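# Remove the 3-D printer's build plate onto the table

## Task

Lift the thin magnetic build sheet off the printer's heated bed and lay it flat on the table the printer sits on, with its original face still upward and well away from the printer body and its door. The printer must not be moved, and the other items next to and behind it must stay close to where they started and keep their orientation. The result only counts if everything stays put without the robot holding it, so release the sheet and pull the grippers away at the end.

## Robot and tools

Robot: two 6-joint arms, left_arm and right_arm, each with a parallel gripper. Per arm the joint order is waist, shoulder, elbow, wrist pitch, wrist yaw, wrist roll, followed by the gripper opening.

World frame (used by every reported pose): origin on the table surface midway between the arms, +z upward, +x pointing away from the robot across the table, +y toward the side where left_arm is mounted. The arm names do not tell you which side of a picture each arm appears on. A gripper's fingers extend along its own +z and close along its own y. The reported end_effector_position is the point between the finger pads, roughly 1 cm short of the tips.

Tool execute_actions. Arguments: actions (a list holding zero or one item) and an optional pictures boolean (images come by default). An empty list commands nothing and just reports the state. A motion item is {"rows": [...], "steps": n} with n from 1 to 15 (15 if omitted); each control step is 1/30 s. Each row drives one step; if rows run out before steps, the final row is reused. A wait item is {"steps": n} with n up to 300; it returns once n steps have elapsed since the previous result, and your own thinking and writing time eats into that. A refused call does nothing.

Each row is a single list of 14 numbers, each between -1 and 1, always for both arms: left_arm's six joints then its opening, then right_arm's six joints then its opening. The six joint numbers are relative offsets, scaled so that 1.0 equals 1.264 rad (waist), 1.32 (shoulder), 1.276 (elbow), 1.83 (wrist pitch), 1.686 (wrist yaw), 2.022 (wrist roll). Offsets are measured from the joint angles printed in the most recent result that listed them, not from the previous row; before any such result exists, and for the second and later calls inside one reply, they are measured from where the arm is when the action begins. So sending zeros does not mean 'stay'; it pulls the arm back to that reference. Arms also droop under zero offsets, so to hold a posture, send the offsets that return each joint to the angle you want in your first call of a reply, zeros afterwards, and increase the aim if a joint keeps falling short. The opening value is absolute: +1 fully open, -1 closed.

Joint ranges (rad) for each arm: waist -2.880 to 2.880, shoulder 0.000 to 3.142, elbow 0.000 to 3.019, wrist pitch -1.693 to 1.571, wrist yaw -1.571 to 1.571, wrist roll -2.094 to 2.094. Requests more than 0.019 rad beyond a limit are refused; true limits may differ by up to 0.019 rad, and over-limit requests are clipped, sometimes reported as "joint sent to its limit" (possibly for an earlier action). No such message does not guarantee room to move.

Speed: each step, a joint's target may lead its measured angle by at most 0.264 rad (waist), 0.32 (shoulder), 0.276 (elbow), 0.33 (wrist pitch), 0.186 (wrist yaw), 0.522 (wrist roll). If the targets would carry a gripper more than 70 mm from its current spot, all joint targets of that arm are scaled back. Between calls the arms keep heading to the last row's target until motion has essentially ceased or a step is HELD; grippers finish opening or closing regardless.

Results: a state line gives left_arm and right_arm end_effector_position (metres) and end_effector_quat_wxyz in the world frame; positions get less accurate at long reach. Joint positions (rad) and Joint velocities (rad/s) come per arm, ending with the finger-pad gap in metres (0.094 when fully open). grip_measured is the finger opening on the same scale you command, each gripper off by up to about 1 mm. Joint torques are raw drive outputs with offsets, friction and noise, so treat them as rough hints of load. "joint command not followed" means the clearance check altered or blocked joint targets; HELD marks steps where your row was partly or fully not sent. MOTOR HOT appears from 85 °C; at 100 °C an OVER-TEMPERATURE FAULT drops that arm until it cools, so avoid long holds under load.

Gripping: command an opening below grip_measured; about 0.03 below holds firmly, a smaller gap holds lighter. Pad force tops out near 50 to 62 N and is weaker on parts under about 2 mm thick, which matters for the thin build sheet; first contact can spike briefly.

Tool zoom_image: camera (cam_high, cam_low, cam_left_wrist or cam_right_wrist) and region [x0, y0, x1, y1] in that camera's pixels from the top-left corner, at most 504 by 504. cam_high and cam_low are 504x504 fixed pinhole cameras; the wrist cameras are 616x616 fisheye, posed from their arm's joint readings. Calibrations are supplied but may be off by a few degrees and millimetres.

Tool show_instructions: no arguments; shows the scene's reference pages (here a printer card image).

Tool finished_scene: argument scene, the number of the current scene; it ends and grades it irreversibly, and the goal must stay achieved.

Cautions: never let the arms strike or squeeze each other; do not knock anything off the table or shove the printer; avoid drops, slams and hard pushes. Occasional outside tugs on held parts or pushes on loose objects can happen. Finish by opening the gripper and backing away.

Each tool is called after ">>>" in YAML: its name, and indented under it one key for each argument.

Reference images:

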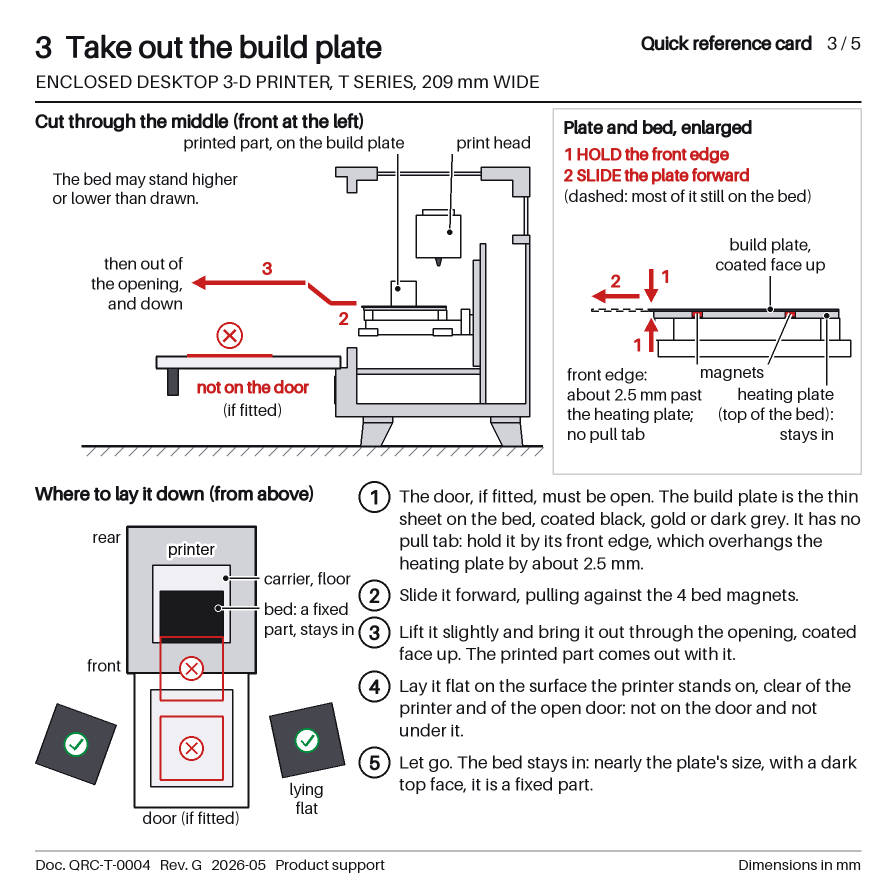

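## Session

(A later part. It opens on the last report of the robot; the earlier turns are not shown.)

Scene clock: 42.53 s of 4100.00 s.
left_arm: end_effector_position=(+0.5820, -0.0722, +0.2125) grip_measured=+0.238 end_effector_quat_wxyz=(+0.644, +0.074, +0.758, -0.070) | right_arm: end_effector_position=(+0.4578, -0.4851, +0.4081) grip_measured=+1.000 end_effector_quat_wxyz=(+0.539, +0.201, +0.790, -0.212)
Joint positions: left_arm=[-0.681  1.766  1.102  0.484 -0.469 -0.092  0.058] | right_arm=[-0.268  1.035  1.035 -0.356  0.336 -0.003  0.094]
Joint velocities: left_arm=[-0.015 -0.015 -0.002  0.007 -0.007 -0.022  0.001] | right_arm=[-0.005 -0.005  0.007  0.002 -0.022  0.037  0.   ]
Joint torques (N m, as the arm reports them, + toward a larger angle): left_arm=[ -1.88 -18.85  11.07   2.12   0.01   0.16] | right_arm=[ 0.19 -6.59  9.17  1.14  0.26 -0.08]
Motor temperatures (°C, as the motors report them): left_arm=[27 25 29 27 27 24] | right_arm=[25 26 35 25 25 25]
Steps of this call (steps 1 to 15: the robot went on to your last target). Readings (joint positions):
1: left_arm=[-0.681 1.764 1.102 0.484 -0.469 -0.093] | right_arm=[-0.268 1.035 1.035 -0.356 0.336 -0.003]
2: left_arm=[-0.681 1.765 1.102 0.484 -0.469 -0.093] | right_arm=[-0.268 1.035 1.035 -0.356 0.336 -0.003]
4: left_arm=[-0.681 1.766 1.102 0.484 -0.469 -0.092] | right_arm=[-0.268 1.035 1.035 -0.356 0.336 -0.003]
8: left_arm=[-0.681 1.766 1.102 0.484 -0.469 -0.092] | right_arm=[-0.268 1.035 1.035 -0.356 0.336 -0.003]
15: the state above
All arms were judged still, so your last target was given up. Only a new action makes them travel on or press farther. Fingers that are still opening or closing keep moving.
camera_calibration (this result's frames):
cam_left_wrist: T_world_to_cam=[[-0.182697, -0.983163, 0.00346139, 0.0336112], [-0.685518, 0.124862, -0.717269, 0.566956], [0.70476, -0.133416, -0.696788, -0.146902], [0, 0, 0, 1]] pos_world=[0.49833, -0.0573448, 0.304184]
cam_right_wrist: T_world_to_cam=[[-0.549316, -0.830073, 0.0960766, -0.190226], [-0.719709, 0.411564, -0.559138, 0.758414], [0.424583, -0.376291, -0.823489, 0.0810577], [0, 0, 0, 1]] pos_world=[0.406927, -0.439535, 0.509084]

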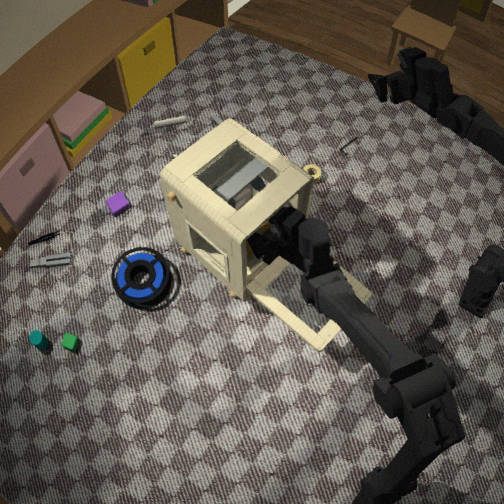

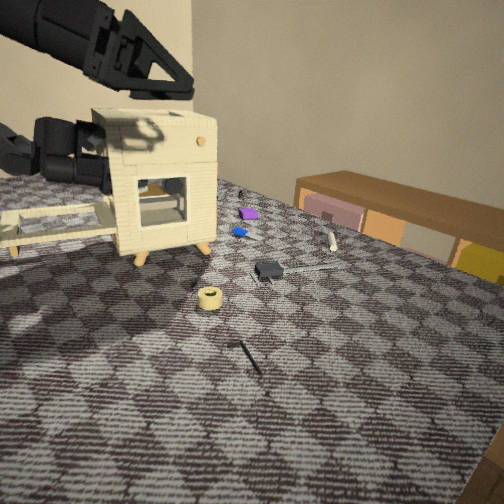

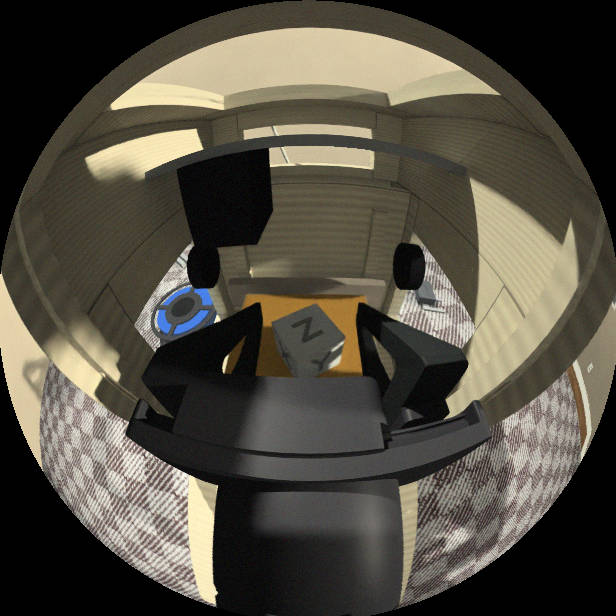

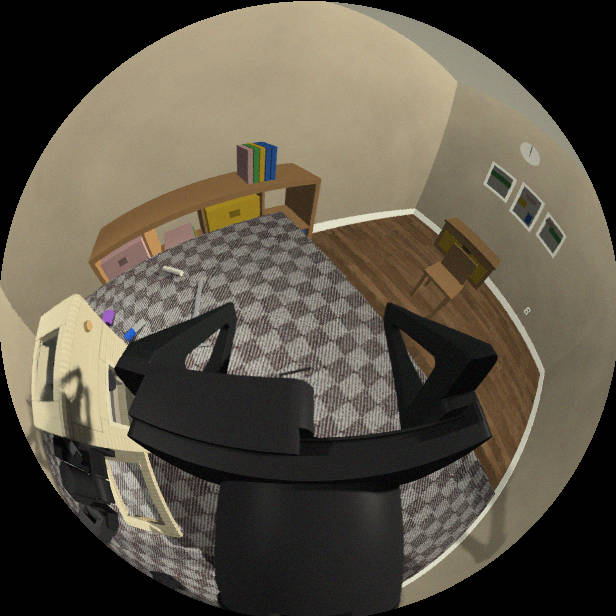

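>>> execute_actions:
  actions:
    - {"rows":[[0,0.01,0.025,0.004,0,0,0.24, 0,0,0,0,0,0,1],[0,0.01,0.025,0.004,0,0,0.24, 0,0,0,0,0,0,1],[0,0.01,0.025,0.004,0,0,0.24, 0,0,0,0,0,0,1],[0,0.019,0.025,0.004,0,0,0.2, 0,0,0,0,0,0,1]]}

>>> zoom_image:
  camera: "cam_low"
  region: [40, 100, 220, 240]

Scene clock: 44.33 s of 4100.00 s.
left_arm: end_effector_position=(+0.5831, -0.0731, +0.2005) grip_measured=+0.202 end_effector_quat_wxyz=(+0.639, +0.077, +0.763, -0.066) | right_arm: end_effector_position=(+0.4578, -0.4851, +0.4081) grip_measured=+1.000 end_effector_quat_wxyz=(+0.539, +0.201, +0.790, -0.212)
Joint positions: left_arm=[-0.681  1.784  1.102  0.485 -0.469 -0.093  0.056] | right_arm=[-0.268  1.035  1.035 -0.356  0.336 -0.003  0.094]
Joint velocities: left_arm=[-0.005  0.005 -0.002 -0.007 -0.037 -0.007  0.001] | right_arm=[-0.005  0.005 -0.002  0.002 -0.022 -0.022  0.   ]
Joint torques (N m, as the arm reports them, + toward a larger angle): left_arm=[ -2.26 -18.97   9.82   1.95  -0.11   0.04] | right_arm=[ 0.22 -6.58  9.2   1.16  0.26 -0.08]
Motor temperatures (°C, as the motors report them): left_arm=[27 25 29 27 27 24] | right_arm=[25 26 35 25 25 25]
Steps of this call (steps 1 to 39: nothing new was sent; steps 40 to 54: all 15 steps of this action). Readings (joint positions):
40: left_arm=[-0.681 1.766 1.102 0.484 -0.469 -0.092] | right_arm=[-0.268 1.035 1.035 -0.356 0.336 -0.003]
41: left_arm=[-0.681 1.766 1.102 0.484 -0.469 -0.092] | right_arm=[-0.268 1.035 1.035 -0.356 0.336 -0.003]
43: left_arm=[-0.681 1.769 1.102 0.484 -0.469 -0.092] | right_arm=[-0.268 1.035 1.035 -0.356 0.336 -0.003]
47: left_arm=[-0.681 1.779 1.102 0.484 -0.469 -0.092] | right_arm=[-0.268 1.035 1.035 -0.356 0.336 -0.003]
54: the state above
camera_calibration (this result's frames):
cam_left_wrist: T_world_to_cam=[[-0.182576, -0.983183, -0.00415773, 0.0344295], [-0.695349, 0.132113, -0.706425, 0.563298], [0.695094, -0.126085, -0.707776, -0.147796], [0, 0, 0, 1]] pos_world=[0.500707, -0.0592035, 0.293465]
cam_right_wrist: T_world_to_cam=[[-0.549316, -0.830073, 0.0960766, -0.190226], [-0.719709, 0.411564, -0.559138, 0.758414], [0.424583, -0.376291, -0.823489, 0.0810577], [0, 0, 0, 1]] pos_world=[0.406927, -0.439535, 0.509084]

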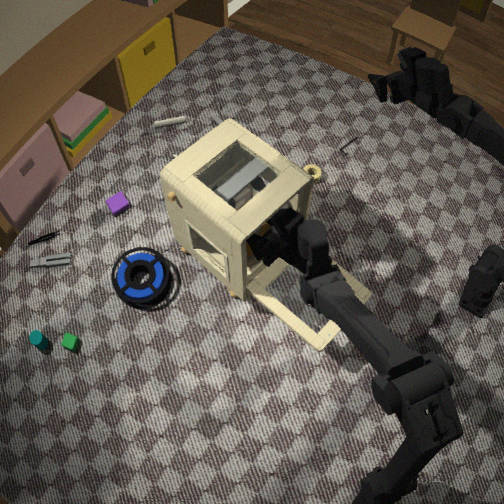

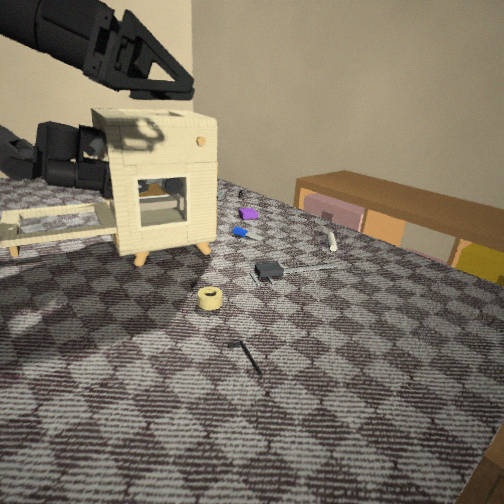

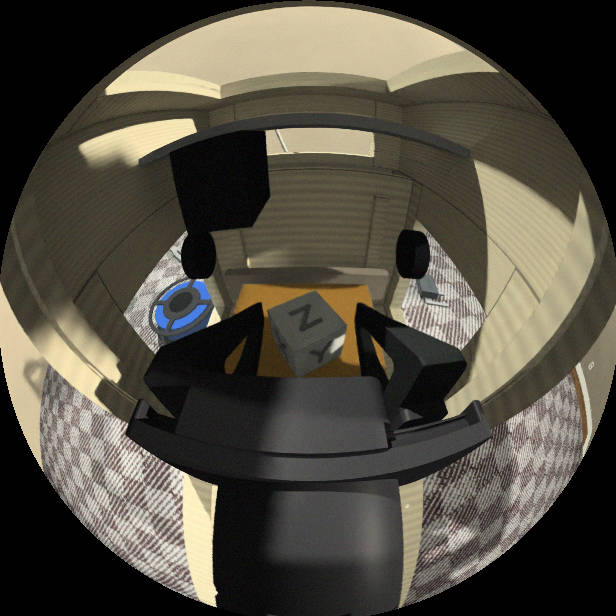

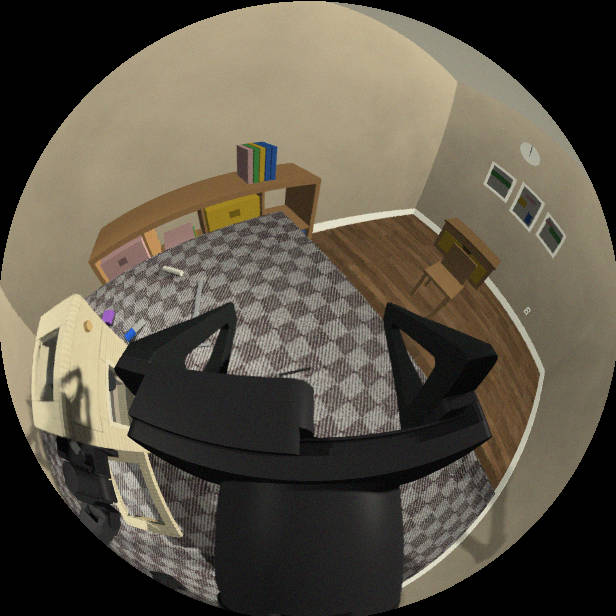

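Region (40, 100, 220, 240) of cam_low's 504x504 image, scaled by 2.800, with more detail than that image has.

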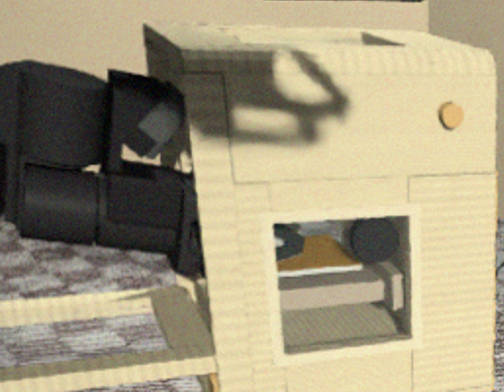

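Good. Nudge left and close.

>>> execute_actions:
  actions:
    - {"rows":[[0.006,0,0.02,0.004,0,0,0.1, 0,0,0,0,0,0,1],[0.006,0,0.02,0.004,0,0,0.05, 0,0,0,0,0,0,1],[0.006,0,0.02,0.004,0,0,0, 0,0,0,0,0,0,1],[0.006,0,0.02,0.004,0,0,-0.04, 0,0,0,0,0,0,1],[0.006,0,0.02,0.004,0,0,-0.08, 0,0,0,0,0,0,1],[0.006,0,0.02,0.004,0,0,-0.11, 0,0,0,0,0,0,1],[0.006,0,0.02,0.004,0,0,-0.14, 0,0,0,0,0,0,1],[0.006,0,0.02,0.004,0,0,-0.16, 0,0,0,0,0,0,1]]}

Scene clock: 46.37 s of 4100.00 s.
left_arm: end_effector_position=(+0.5838, -0.0716, +0.2006) grip_measured=-0.156 end_effector_quat_wxyz=(+0.639, +0.075, +0.763, -0.064) | right_arm: end_effector_position=(+0.4578, -0.4851, +0.4081) grip_measured=+1.000 end_effector_quat_wxyz=(+0.539, +0.201, +0.790, -0.212)
Joint positions: left_arm=[-0.679  1.784  1.102  0.485 -0.472 -0.093  0.04 ] | right_arm=[-0.268  1.035  1.035 -0.356  0.336 -0.003  0.094]
Joint velocities: left_arm=[-0.005  0.005  0.022  0.002 -0.022  0.037  0.   ] | right_arm=[-0.005 -0.005 -0.017 -0.007 -0.007 -0.051  0.   ]
Joint torques (N m, as the arm reports them, + toward a larger angle): left_arm=[ -1.68 -19.67   9.28   1.94   0.01   0.04] | right_arm=[ 0.27 -6.56  9.19  1.13  0.26 -0.08]
Motor temperatures (°C, as the motors report them): left_arm=[27 26 29 27 27 24] | right_arm=[25 26 35 25 25 25]
Steps of this call (steps 1 to 15: the robot went on to your last target; steps 16 to 46: nothing new was sent; steps 47 to 61: all 15 steps of this action). Readings (joint positions):
47: left_arm=[-0.681 1.784 1.102 0.485 -0.469 -0.093] | right_arm=[-0.268 1.035 1.035 -0.356 0.336 -0.003]
48: left_arm=[-0.681 1.784 1.102 0.485 -0.469 -0.093] | right_arm=[-0.268 1.035 1.035 -0.356 0.336 -0.003]
50: left_arm=[-0.681 1.784 1.102 0.485 -0.469 -0.093] | right_arm=[-0.268 1.035 1.035 -0.356 0.336 -0.003]
54: left_arm=[-0.679 1.784 1.102 0.485 -0.472 -0.093] | right_arm=[-0.268 1.035 1.035 -0.356 0.336 -0.003]
61: the state above
camera_calibration (this result's frames):
cam_left_wrist: T_world_to_cam=[[-0.177762, -0.984062, -0.00474995, 0.0332416], [-0.695688, 0.129081, -0.706651, 0.563651], [0.696002, -0.122311, -0.707546, -0.148363], [0, 0, 0, 1]] pos_world=[0.501296, -0.0581913, 0.293489]
cam_right_wrist: T_world_to_cam=[[-0.549316, -0.830073, 0.0960766, -0.190226], [-0.719709, 0.411564, -0.559138, 0.758414], [0.424583, -0.376291, -0.823489, 0.0810577], [0, 0, 0, 1]] pos_world=[0.406927, -0.439535, 0.509084]

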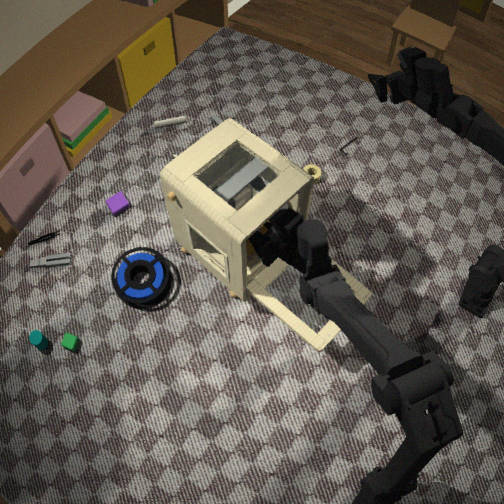

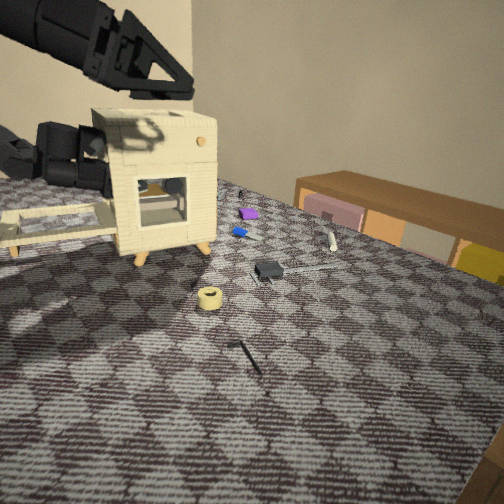

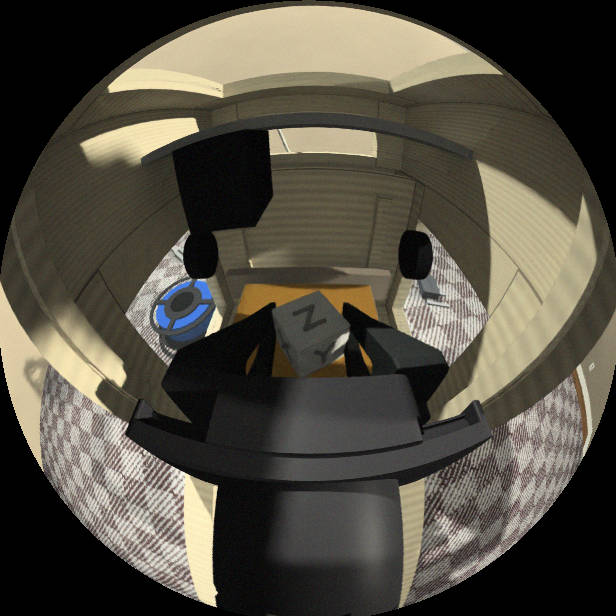

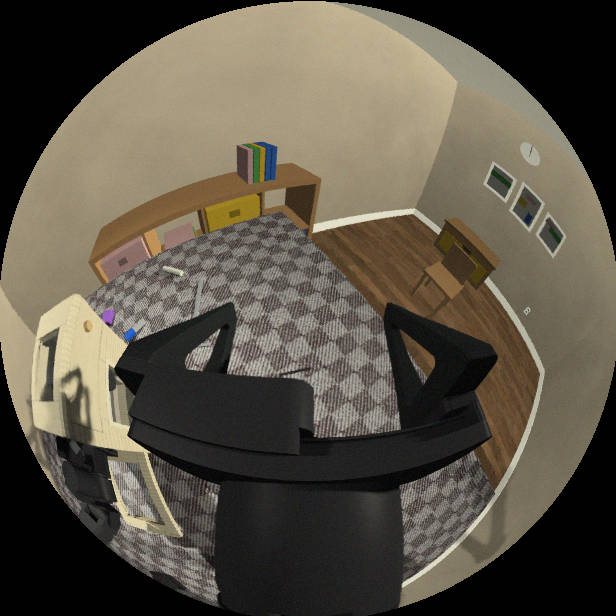

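>>> execute_actions:
  actions:
    - {"rows":[[0,0,0.015,0.004,0,0,-0.19, 0,0,0,0,0,0,1],[0,0,0.015,0.004,0,0,-0.19, 0,0,0,0,0,0,1],[0,-0.01,0.012,0.008,0,0,-0.19, 0,0,0,0,0,0,1],[-0.006,-0.015,0.005,0.009,-0.002,0,-0.19, 0,0,0,0,0,0,1],[-0.009,-0.02,-0.002,0.01,-0.004,0,-0.19, 0,0,0,0,0,0,1],[-0.011,-0.025,-0.009,0.011,-0.006,0,-0.19, 0,0,0,0,0,0,1],[-0.014,-0.03,-0.016,0.012,-0.008,0,-0.19, 0,0,0,0,0,0,1],[-0.016,-0.035,-0.023,0.013,-0.01,0,-0.19, 0,0,0,0,0,0,1],[-0.019,-0.04,-0.03,0.014,-0.012,0,-0.19, 0,0,0,0,0,0,1],[-0.021,-0.045,-0.037,0.015,-0.014,0,-0.19, 0,0,0,0,0,0,1],[-0.024,-0.05,-0.044,0.016,-0.016,0,-0.19, 0,0,0,0,0,0,1],[-0.026,-0.055,-0.051,0.017,-0.018,0,-0.19, 0,0,0,0,0,0,1],[-0.029,-0.06,-0.058,0.018,-0.02,0,-0.19, 0,0,0,0,0,0,1],[-0.031,-0.065,-0.065,0.019,-0.022,0,-0.19, 0,0,0,0,0,0,1],[-0.034,-0.07,-0.072,0.021,-0.024,0,-0.19, 0,0,0,0,0,0,1]]}
  pictures: false

>>> execute_actions:
  actions:
    - {"steps":15}

Scene clock: 50.57 s of 4100.00 s.
left_arm: end_effector_position=(+0.5580, -0.0616, +0.2010) grip_measured=-0.183 end_effector_quat_wxyz=(+0.639, +0.073, +0.764, -0.057) | right_arm: end_effector_position=(+0.4578, -0.4851, +0.4081) grip_measured=+1.000 end_effector_quat_wxyz=(+0.539, +0.201, +0.790, -0.212)
Joint positions: left_arm=[-0.7    1.729  1.026  0.499 -0.507 -0.093  0.038] | right_arm=[-0.268  1.035  1.035 -0.356  0.336 -0.003  0.094]
Joint velocities: left_arm=[-0.122 -0.2   -0.252  0.051 -0.081 -0.051  0.001] | right_arm=[-0.005  0.005 -0.007 -0.007  0.066 -0.037  0.   ]
Joint torques (N m, as the arm reports them, + toward a larger angle): left_arm=[ -3.59 -20.75   7.42   2.42  -0.19   0.05] | right_arm=[ 0.19 -6.62  9.2   1.13  0.26 -0.08]
Motor temperatures (°C, as the motors report them): left_arm=[27 26 29 27 27 24] | right_arm=[25 26 35 25 25 25]
Steps of this call (steps 1 to 15: the robot went on to your last target; steps 16 to 90: nothing new was sent; then 0.70 s passed at rest; steps 91 to 105: all 15 steps of this action). Readings (joint positions):
91: left_arm=[-0.679 1.784 1.102 0.485 -0.473 -0.093] | right_arm=[-0.268 1.035 1.035 -0.356 0.336 -0.003]
92: left_arm=[-0.679 1.784 1.102 0.485 -0.473 -0.093] | right_arm=[-0.268 1.035 1.035 -0.356 0.336 -0.003]
94: left_arm=[-0.679 1.784 1.102 0.485 -0.474 -0.093] | right_arm=[-0.268 1.035 1.035 -0.356 0.336 -0.003]
98: left_arm=[-0.681 1.781 1.096 0.490 -0.478 -0.093] | right_arm=[-0.268 1.035 1.035 -0.356 0.336 -0.003]
105: the state above

Scene clock: 51.07 s of 4100.00 s.
left_arm: end_effector_position=(+0.5485, -0.0654, +0.2027) grip_measured=-0.183 end_effector_quat_wxyz=(+0.639, +0.078, +0.763, -0.061) | right_arm: end_effector_position=(+0.4578, -0.4851, +0.4081) grip_measured=+1.000 end_effector_quat_wxyz=(+0.539, +0.201, +0.790, -0.212)
Joint positions: left_arm=[-0.715  1.715  1.009  0.504 -0.509 -0.093  0.038] | right_arm=[-0.268  1.035  1.035 -0.356  0.336 -0.003  0.094]
Joint velocities: left_arm=[-0.005  0.005  0.007 -0.007 -0.066  0.007  0.001] | right_arm=[-0.005 -0.005 -0.007 -0.007 -0.007  0.051  0.   ]
Joint torques (N m, as the arm reports them, + toward a larger angle): left_arm=[ -2.9  -20.33   7.43   2.44  -0.23   0.02] | right_arm=[ 0.27 -6.6   9.2   1.14  0.26 -0.08]
Motor temperatures (°C, as the motors report them): left_arm=[27 26 29 27 27 24] | right_arm=[25 26 35 25 25 25]
Steps of this call (steps 1 to 15: the robot went on to your last target). Readings (joint positions):
1: left_arm=[-0.704 1.723 1.018 0.500 -0.509 -0.093] | right_arm=[-0.268 1.035 1.035 -0.356 0.336 -0.003]
2: left_arm=[-0.708 1.719 1.012 0.501 -0.509 -0.093] | right_arm=[-0.268 1.035 1.035 -0.356 0.336 -0.003]
4: left_arm=[-0.713 1.715 1.009 0.502 -0.509 -0.093] | right_arm=[-0.268 1.035 1.035 -0.356 0.336 -0.003]
8: left_arm=[-0.715 1.715 1.009 0.504 -0.509 -0.093] | right_arm=[-0.268 1.035 1.035 -0.356 0.336 -0.003]
15: the state above
camera_calibration (this result's frames):
cam_left_wrist: T_world_to_cam=[[-0.176596, -0.984195, -0.0132084, 0.0341042], [-0.694784, 0.13415, -0.706597, 0.539654], [0.697201, -0.115605, -0.707493, -0.121757], [0, 0, 0, 1]] pos_world=[0.465855, -0.0529049, 0.295626]
cam_right_wrist: T_world_to_cam=[[-0.549316, -0.830073, 0.0960766, -0.190226], [-0.719709, 0.411564, -0.559138, 0.758414], [0.424583, -0.376291, -0.823489, 0.0810577], [0, 0, 0, 1]] pos_world=[0.406927, -0.439535, 0.509084]

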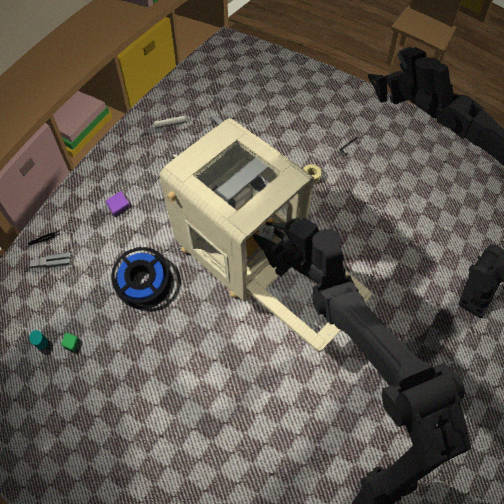

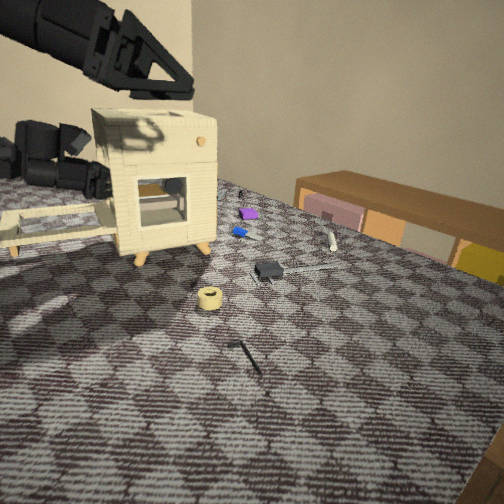

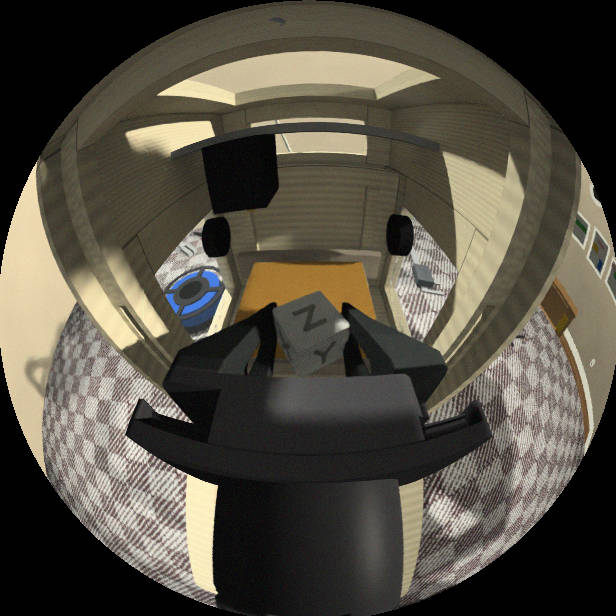

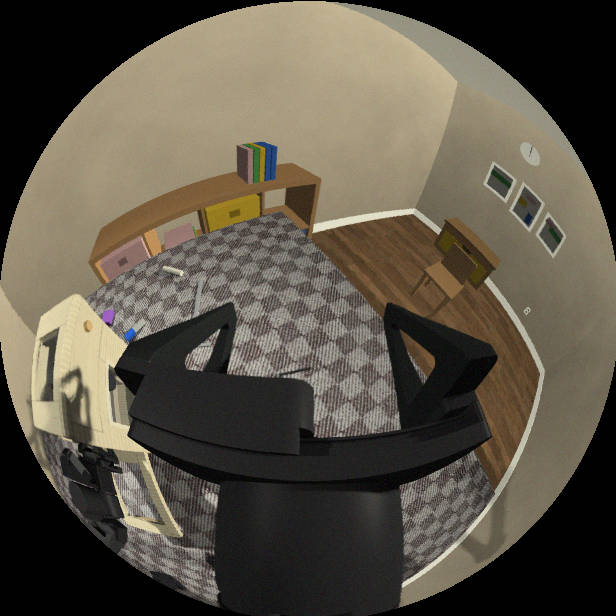

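>>> execute_actions:
  actions:
    - {"rows":[[0,-0.02,0.01,0,0,0,-0.215, 0,0,0,0,0,0,1],[-0.01,-0.04,0,0,-0.01,0,-0.215, 0,0,0,0,0,0,1],[-0.02,-0.06,-0.02,0,-0.015,0,-0.215, 0,0,0,0,0,0,1],[-0.03,-0.09,-0.05,0,-0.02,-0.01,-0.215, 0,0,0,0,0,0,1],[-0.045,-0.12,-0.08,-0.01,-0.03,-0.01,-0.215, 0,0,0,0,0,0,1],[-0.06,-0.15,-0.11,-0.01,-0.04,-0.02,-0.215, 0,0,0,0,0,0,1],[-0.08,-0.18,-0.14,-0.015,-0.055,-0.02,-0.215, 0,0,0,0,0,0,1],[-0.1,-0.21,-0.17,-0.02,-0.07,-0.03,-0.215, 0,0,0,0,0,0,1],[-0.12,-0.24,-0.2,-0.02,-0.085,-0.03,-0.215, 0,0,0,0,0,0,1],[-0.14,-0.27,-0.225,-0.03,-0.1,-0.035,-0.215, 0,0,0,0,0,0,1],[-0.155,-0.29,-0.24,-0.03,-0.108,-0.035,-0.215, 0,0,0,0,0,0,1]]}
  pictures: false

>>> execute_actions:
  actions:
    - {"steps":10}

Scene clock: 55.03 s of 4100.00 s.
left_arm: end_effector_position=(+0.3909, -0.0402, +0.2616) grip_measured=-0.203 end_effector_quat_wxyz=(+0.656, +0.073, +0.745, -0.090) | right_arm: end_effector_position=(+0.4578, -0.4851, +0.4081) grip_measured=+1.000 end_effector_quat_wxyz=(+0.539, +0.201, +0.790, -0.212)
Joint positions: left_arm=[-0.927  1.309  0.697  0.454 -0.686 -0.14   0.037] | right_arm=[-0.268  1.035  1.035 -0.356  0.336 -0.003  0.094]
Joint velocities: left_arm=[-0.171 -0.249 -0.012 -0.002 -0.037 -0.095  0.   ] | right_arm=[-0.005 -0.015  0.007  0.007  0.022 -0.051  0.   ]
Joint torques (N m, as the arm reports them, + toward a larger angle): left_arm=[-0.09 -7.78  8.19  1.4  -0.32 -0.09] | right_arm=[ 0.23 -6.61  9.2   1.14  0.26 -0.08]
Motor temperatures (°C, as the motors report them): left_arm=[27 26 28 27 27 24] | right_arm=[25 26 35 25 25 25]
Steps of this call (steps 1 to 15: the robot went on to your last target; steps 16 to 90: nothing new was sent; then 0.47 s passed at rest; steps 91 to 105: all 15 steps of this action). Readings (joint positions):
91: left_arm=[-0.715 1.715 1.009 0.504 -0.509 -0.093] | right_arm=[-0.268 1.035 1.035 -0.356 0.336 -0.003]
92: left_arm=[-0.715 1.714 1.009 0.504 -0.515 -0.093] | right_arm=[-0.268 1.035 1.035 -0.356 0.336 -0.003]
94: left_arm=[-0.718 1.698 0.993 0.504 -0.531 -0.094] | right_arm=[-0.268 1.035 1.035 -0.356 0.336 -0.003]
98: left_arm=[-0.761 1.566 0.858 0.482 -0.604 -0.109] | right_arm=[-0.268 1.035 1.035 -0.356 0.336 -0.003]
105: the state above

Scene clock: 55.37 s of 4100.00 s.
left_arm: end_effector_position=(+0.3942, -0.0403, +0.2494) grip_measured=-0.203 end_effector_quat_wxyz=(+0.649, +0.074, +0.752, -0.083) | right_arm: end_effector_position=(+0.4578, -0.4851, +0.4081) grip_measured=+1.000 end_effector_quat_wxyz=(+0.539, +0.201, +0.790, -0.212)
Joint positions: left_arm=[-0.922  1.333  0.697  0.45  -0.688 -0.148  0.037] | right_arm=[-0.268  1.035  1.035 -0.356  0.336 -0.003  0.094]
Joint velocities: left_arm=[ 0.005 -0.015  0.017  0.007  0.007 -0.037 -0.001] | right_arm=[-0.005 -0.005 -0.002  0.022  0.051  0.051  0.   ]
Joint torques (N m, as the arm reports them, + toward a larger angle): left_arm=[ -1.58 -11.6    7.99   1.53  -0.24  -0.08] | right_arm=[ 0.24 -6.55  9.19  1.14  0.26 -0.08]
Motor temperatures (°C, as the motors report them): left_arm=[27 26 28 27 27 24] | right_arm=[25 26 35 25 25 25]
Steps of this call (steps 1 to 10: the robot went on to your last target). Readings (joint positions):
1: left_arm=[-0.929 1.304 0.697 0.454 -0.686 -0.141] | right_arm=[-0.268 1.035 1.035 -0.356 0.336 -0.003]
2: left_arm=[-0.928 1.303 0.697 0.454 -0.688 -0.143] | right_arm=[-0.268 1.035 1.035 -0.356 0.336 -0.003]
4: left_arm=[-0.924 1.312 0.697 0.453 -0.688 -0.146] | right_arm=[-0.268 1.035 1.035 -0.356 0.336 -0.003]
8: left_arm=[-0.922 1.330 0.697 0.451 -0.688 -0.148] | right_arm=[-0.268 1.035 1.035 -0.356 0.336 -0.003]
10: the state above
camera_calibration (this result's frames):
cam_left_wrist: T_world_to_cam=[[-0.199824, -0.979557, 0.0231921, 0.0325025], [-0.673958, 0.120226, -0.728921, 0.458889], [0.711232, -0.161287, -0.684205, 0.00859884], [0, 0, 0, 1]] pos_world=[0.309651, -0.0219454, 0.339624]
cam_right_wrist: T_world_to_cam=[[-0.549316, -0.830073, 0.0960766, -0.190226], [-0.719709, 0.411564, -0.559138, 0.758414], [0.424583, -0.376291, -0.823489, 0.0810577], [0, 0, 0, 1]] pos_world=[0.406927, -0.439535, 0.509084]

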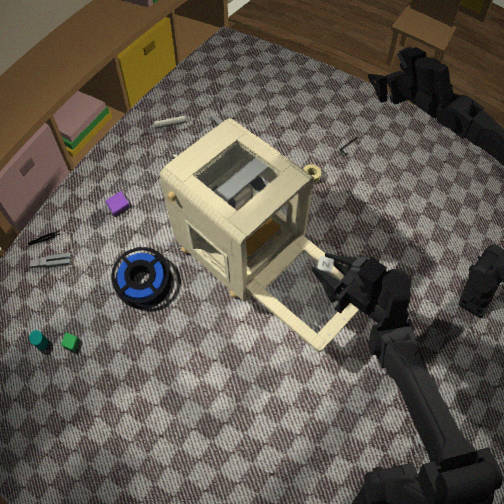

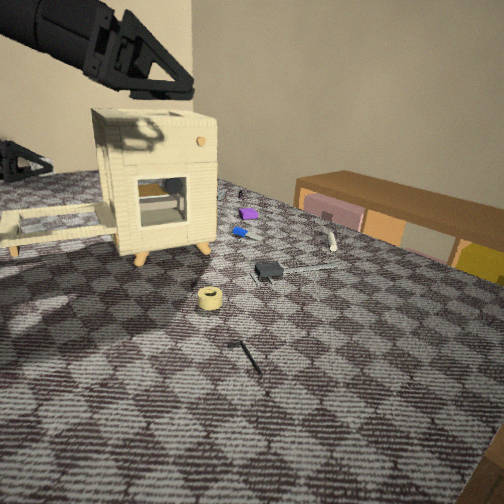

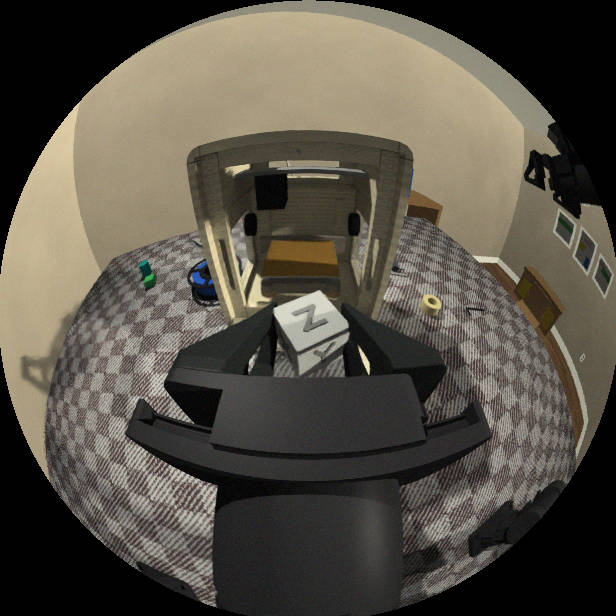

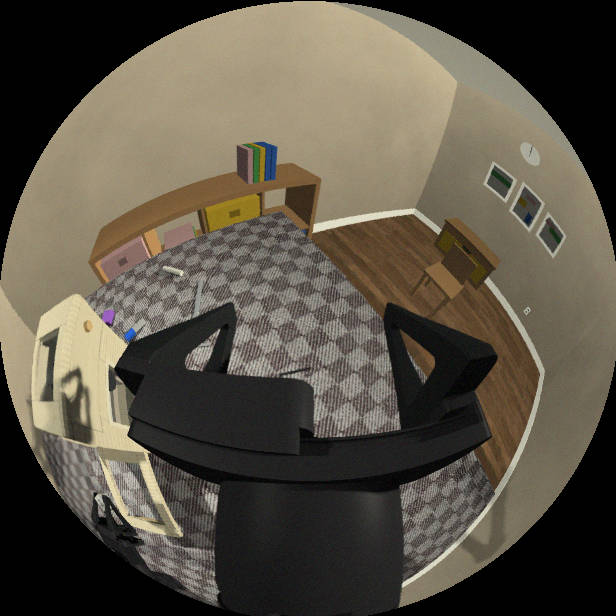

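>>> execute_actions:
  actions:
    - {"rows":[[0.05,-0.1,-0.1,0,0,0,-0.225, 0,0,0,0,0,0,1],[0.1,-0.1,-0.1,0,0,0,-0.225, 0,0,0,0,0,0,1],[0.15,-0.1,-0.1,0,0,0,-0.225, 0,0,0,0,0,0,1],[0.967,-0.1,-0.1,0,0,0,-0.225, 0,0,0,0,0,0,1]]}
  pictures: false

>>> execute_actions:
  actions:
    - {"steps":20}
  pictures: false

Scene clock: 57.47 s of 4100.00 s.
left_arm: end_effector_position=(+0.4754, +0.3092, +0.2349) grip_measured=-0.211 end_effector_quat_wxyz=(+0.631, -0.189, +0.737, +0.149) | right_arm: end_effector_position=(+0.4578, -0.4851, +0.4081) grip_measured=+1.000 end_effector_quat_wxyz=(+0.539, +0.201, +0.790, -0.212)
Joint positions: left_arm=[-0.21   1.223  0.569  0.449 -0.683 -0.149  0.037] | right_arm=[-0.268  1.035  1.035 -0.356  0.336 -0.003  0.094]
Joint velocities: left_arm=[ 1.802  0.005 -0.002  0.002 -0.066  0.066  0.   ] | right_arm=[ 0.005 -0.024 -0.007 -0.012  0.022 -0.051  0.   ]
Joint torques (N m, as the arm reports them, + toward a larger angle): left_arm=[ -2.29 -10.62   7.56   1.65  -0.24   0.06] | right_arm=[ 0.18 -6.61  9.2   1.15  0.26 -0.08]
Motor temperatures (°C, as the motors report them): left_arm=[27 26 28 27 27 24] | right_arm=[25 26 35 25 25 25]
Steps of this call (steps 1 to 30: the robot went on to your last target; steps 31 to 48: nothing new was sent; steps 49 to 63: all 15 steps of this action). Readings (joint positions):
49: left_arm=[-0.919 1.325 0.684 0.451 -0.683 -0.149] | right_arm=[-0.268 1.035 1.035 -0.356 0.336 -0.003]
50: left_arm=[-0.909 1.303 0.656 0.451 -0.681 -0.149] | right_arm=[-0.268 1.035 1.035 -0.356 0.336 -0.003]
52: left_arm=[-0.850 1.253 0.595 0.449 -0.681 -0.149] | right_arm=[-0.268 1.035 1.035 -0.356 0.336 -0.003]
56: left_arm=[-0.636 1.224 0.569 0.449 -0.682 -0.149] | right_arm=[-0.268 1.035 1.035 -0.356 0.336 -0.003]
63: the state above

Scene clock: 58.13 s of 4100.00 s.
left_arm: end_effector_position=(+0.4066, +0.5444, +0.2369) grip_measured=-0.211 end_effector_quat_wxyz=(+0.572, -0.374, +0.661, +0.309) | right_arm: end_effector_position=(+0.4578, -0.4851, +0.4081) grip_measured=+1.000 end_effector_quat_wxyz=(+0.539, +0.201, +0.790, -0.212)
Joint positions: left_arm=[ 0.309  1.219  0.569  0.449 -0.691 -0.149  0.037] | right_arm=[-0.268  1.035  1.035 -0.356  0.336 -0.003  0.094]
Joint velocities: left_arm=[-0.005 -0.005 -0.017 -0.012 -0.007 -0.037  0.002] | right_arm=[-0.024  0.005 -0.002 -0.022  0.007  0.022  0.   ]
Joint torques (N m, as the arm reports them, + toward a larger angle): left_arm=[ -3.1  -11.05   7.54   1.68  -0.04   0.04] | right_arm=[ 0.21 -6.47  9.21  1.15  0.25 -0.08]
Motor temperatures (°C, as the motors report them): left_arm=[27 26 28 27 27 24] | right_arm=[25 26 35 25 25 25]
Steps of this call (steps 1 to 20: the robot went on to your last target). Readings (joint positions):
1: left_arm=[-0.148 1.223 0.569 0.449 -0.683 -0.149] | right_arm=[-0.268 1.035 1.035 -0.356 0.336 -0.003]
2: left_arm=[-0.087 1.223 0.569 0.449 -0.683 -0.149] | right_arm=[-0.268 1.035 1.035 -0.356 0.336 -0.003]
4: left_arm=[0.036 1.223 0.569 0.449 -0.683 -0.149] | right_arm=[-0.268 1.035 1.035 -0.356 0.336 -0.003]
8: left_arm=[0.268 1.223 0.569 0.449 -0.687 -0.149] | right_arm=[-0.268 1.035 1.035 -0.356 0.336 -0.003]
20: the state above

>>> execute_actions:
  actions:
    - {"rows":[[0,0.04,0,0.3,0.41,0.08,-0.225, 0,0,0,0,0,0,1],[0,0.08,-0.01,0.3,0.41,0.08,-0.225, 0,0,0,0,0,0,1],[0,0.11,-0.02,0.3,0.41,0.08,-0.225, 0,0,0,0,0,0,1],[0,0.14,-0.03,0.3,0.41,0.08,-0.225, 0,0,0,0,0,0,1],[0,0.17,-0.04,0.3,0.41,0.08,-0.225, 0,0,0,0,0,0,1],[0,0.2,-0.05,0.3,0.41,0.08,-0.225, 0,0,0,0,0,0,1],[0,0.23,-0.06,0.3,0.41,0.08,-0.225, 0,0,0,0,0,0,1],[0,0.26,-0.07,0.3,0.41,0.08,-0.225, 0,0,0,0,0,0,1],[0,0.29,-0.075,0.3,0.41,0.08,-0.225, 0,0,0,0,0,0,1],[0,0.32,-0.075,0.3,0.41,0.08,-0.225, 0,0,0,0,0,0,1],[0,0.34,-0.075,0.3,0.41,0.08,-0.225, 0,0,0,0,0,0,1],[0,0.36,-0.075,0.3,0.41,0.08,-0.225, 0,0,0,0,0,0,1],[0,0.38,-0.075,0.3,0.41,0.08,-0.225, 0,0,0,0,0,0,1],[0,0.39,-0.075,0.3,0.41,0.08,-0.225, 0,0,0,0,0,0,1],[0,0.4,-0.075,0.3,0.41,0.08,-0.225, 0,0,0,0,0,0,1]]}
  pictures: false

>>> execute_actions:
  actions:
    - {"steps":15}
  pictures: false

>>> execute_actions:
  actions:
    - {"rows":[[0,0.02,0.01,0.015,0,0,-0.225, 0,0,0,0,0,0,1],[0,0.02,0.01,0.015,0,0,-0.225, 0,0,0,0,0,0,1],[0,0.02,0.01,0.015,0,0,-0.225, 0,0,0,0,0,0,1],[0,0.045,0.01,0.02,0,0,-0.225, 0,0,0,0,0,0,1]]}

Scene clock: 62.50 s of 4100.00 s.
left_arm: end_effector_position=(+0.4754, +0.4528, +0.0506) grip_measured=-0.211 end_effector_quat_wxyz=(+0.584, -0.129, +0.796, +0.091) | right_arm: end_effector_position=(+0.4578, -0.4851, +0.4081) grip_measured=+1.000 end_effector_quat_wxyz=(+0.539, +0.201, +0.790, -0.212)
Joint positions: left_arm=[ 0.311  1.751  0.467  0.978 -0.003 -0.007  0.037] | right_arm=[-0.268  1.035  1.035 -0.356  0.336 -0.003  0.094]
Joint velocities: left_arm=[-0.015  0.737 -0.056 -0.017 -0.066  0.007 -0.001] | right_arm=[ 0.005 -0.005  0.017 -0.007  0.051 -0.022  0.   ]
Joint torques (N m, as the arm reports them, + toward a larger angle): left_arm=[ -2.46 -17.48   4.49   2.58   0.08   0.19] | right_arm=[ 0.19 -6.61  9.2   1.14  0.26 -0.08]
Motor temperatures (°C, as the motors report them): left_arm=[27 26 28 27 27 24] | right_arm=[25 26 35 25 25 25]
Steps of this call (steps 1 to 15: the robot went on to your last target; steps 16 to 90: nothing new was sent; then 0.87 s passed at rest; steps 91 to 105: all 15 steps of this action). Readings (joint positions):
91: left_arm=[0.312 1.224 0.563 0.507 -0.608 -0.127] | right_arm=[-0.268 1.035 1.035 -0.356 0.336 -0.003]
92: left_arm=[0.313 1.241 0.556 0.615 -0.506 -0.102] | right_arm=[-0.268 1.035 1.035 -0.356 0.336 -0.003]
94: left_arm=[0.313 1.300 0.554 0.820 -0.308 -0.066] | right_arm=[-0.268 1.035 1.035 -0.356 0.336 -0.003]
98: left_arm=[0.311 1.457 0.531 0.973 -0.020 -0.029] | right_arm=[-0.268 1.035 1.035 -0.356 0.336 -0.003]
105: the state above

Scene clock: 63.00 s of 4100.00 s.
left_arm: end_effector_position=(+0.4734, +0.4522, +0.0428) grip_measured=-0.211 end_effector_quat_wxyz=(+0.578, -0.127, +0.801, +0.091) | right_arm: end_effector_position=(+0.4578, -0.4851, +0.4081) grip_measured=+1.000 end_effector_quat_wxyz=(+0.539, +0.201, +0.790, -0.212)
Joint positions: left_arm=[ 0.311  1.766  0.466  0.979 -0.003 -0.002  0.037] | right_arm=[-0.268  1.035  1.035 -0.356  0.336 -0.003  0.094]
Joint velocities: left_arm=[-0.015 -0.005 -0.002 -0.007 -0.066 -0.051 -0.001] | right_arm=[ 0.015 -0.005 -0.007  0.002 -0.066 -0.022  0.   ]
Joint torques (N m, as the arm reports them, + toward a larger angle): left_arm=[ -2.43 -14.4    4.21   2.5    0.06   0.16] | right_arm=[ 0.31 -6.62  9.19  1.13  0.26 -0.08]
Motor temperatures (°C, as the motors report them): left_arm=[27 26 28 27 27 24] | right_arm=[25 26 35 25 25 25]
Steps of this call (steps 1 to 15: the robot went on to your last target). Readings (joint positions):
1: left_arm=[0.311 1.770 0.466 0.978 -0.003 -0.006] | right_arm=[-0.268 1.035 1.035 -0.356 0.336 -0.003]
2: left_arm=[0.311 1.781 0.466 0.978 -0.003 -0.006] | right_arm=[-0.268 1.035 1.035 -0.356 0.336 -0.003]
4: left_arm=[0.311 1.782 0.466 0.978 -0.003 -0.004] | right_arm=[-0.268 1.035 1.035 -0.356 0.336 -0.003]
8: left_arm=[0.311 1.769 0.466 0.978 -0.003 -0.003] | right_arm=[-0.268 1.035 1.035 -0.356 0.336 -0.003]
15: the state above

Scene clock: 63.50 s of 4100.00 s.
left_arm: end_effector_position=(+0.4729, +0.4520, +0.0321) grip_measured=-0.211 end_effector_quat_wxyz=(+0.576, -0.128, +0.803, +0.091) | right_arm: end_effector_position=(+0.4578, -0.4851, +0.4081) grip_measured=+1.000 end_effector_quat_wxyz=(+0.539, +0.201, +0.790, -0.212)
Joint positions: left_arm=[ 0.311  1.806  0.467  1.013 -0.003 -0.002  0.037] | right_arm=[-0.268  1.035  1.035 -0.356  0.336 -0.003  0.094]
Joint velocities: left_arm=[-0.015  0.005 -0.007  0.002 -0.007 -0.095  0.   ] | right_arm=[-0.005 -0.005  0.012  0.002  0.037 -0.037  0.   ]
Joint torques (N m, as the arm reports them, + toward a larger angle): left_arm=[ -2.43 -11.16   4.24   1.78  -0.04   0.04] | right_arm=[ 0.24 -6.61  9.19  1.15  0.26 -0.08]
Motor temperatures (°C, as the motors report them): left_arm=[27 26 28 27 27 24] | right_arm=[25 26 35 25 25 25]
Steps of this call (steps 1 to 15: all 15 steps of this action). Readings (joint positions):
1: left_arm=[0.311 1.767 0.466 0.980 -0.003 -0.002] | right_arm=[-0.268 1.035 1.035 -0.356 0.336 -0.003]
2: left_arm=[0.311 1.770 0.466 0.984 -0.003 -0.002] | right_arm=[-0.268 1.035 1.035 -0.356 0.336 -0.003]
4: left_arm=[0.311 1.782 0.466 0.988 -0.003 -0.002] | right_arm=[-0.268 1.035 1.035 -0.356 0.336 -0.003]
8: left_arm=[0.311 1.806 0.467 1.011 -0.003 -0.002] | right_arm=[-0.268 1.035 1.035 -0.356 0.336 -0.003]
15: the state above
camera_calibration (this result's frames):
cam_left_wrist: T_world_to_cam=[[0.327141, -0.944936, -0.0086482, 0.271673], [-0.763016, -0.258739, -0.592335, 0.503362], [0.557481, 0.200376, -0.805645, -0.20356], [0, 0, 0, 1]] pos_world=[0.408679, 0.427741, 0.136511]
cam_right_wrist: T_world_to_cam=[[-0.549316, -0.830073, 0.0960766, -0.190226], [-0.719709, 0.411564, -0.559138, 0.758414], [0.424583, -0.376291, -0.823489, 0.0810577], [0, 0, 0, 1]] pos_world=[0.406927, -0.439535, 0.509084]

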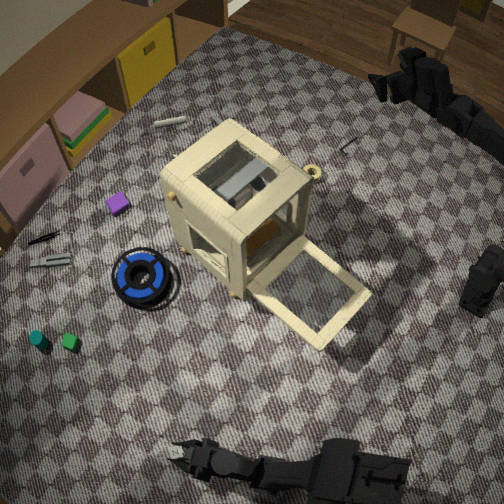

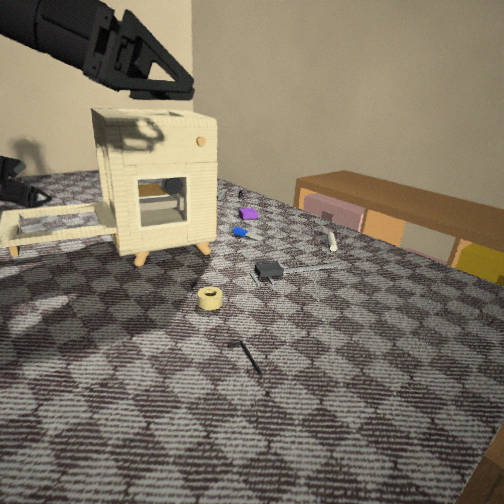

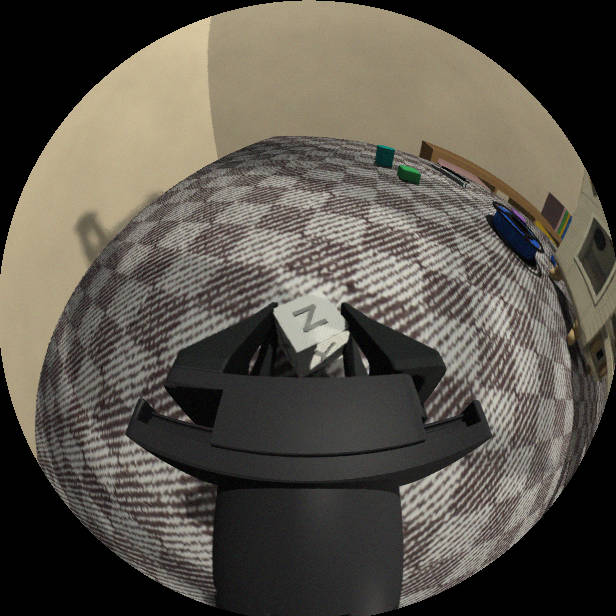

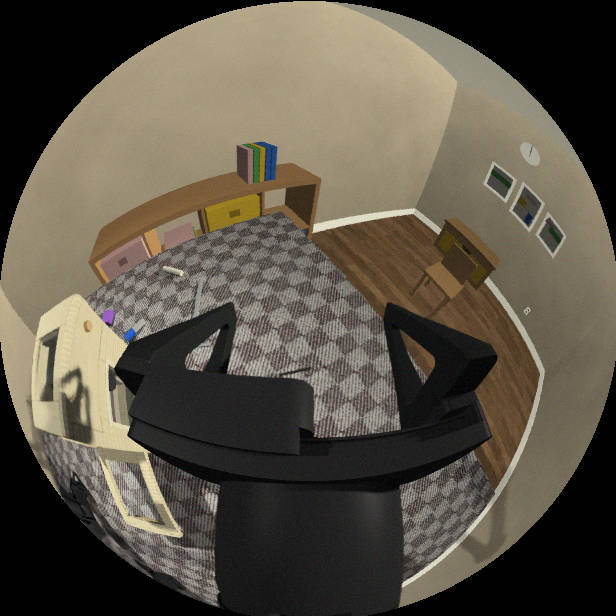

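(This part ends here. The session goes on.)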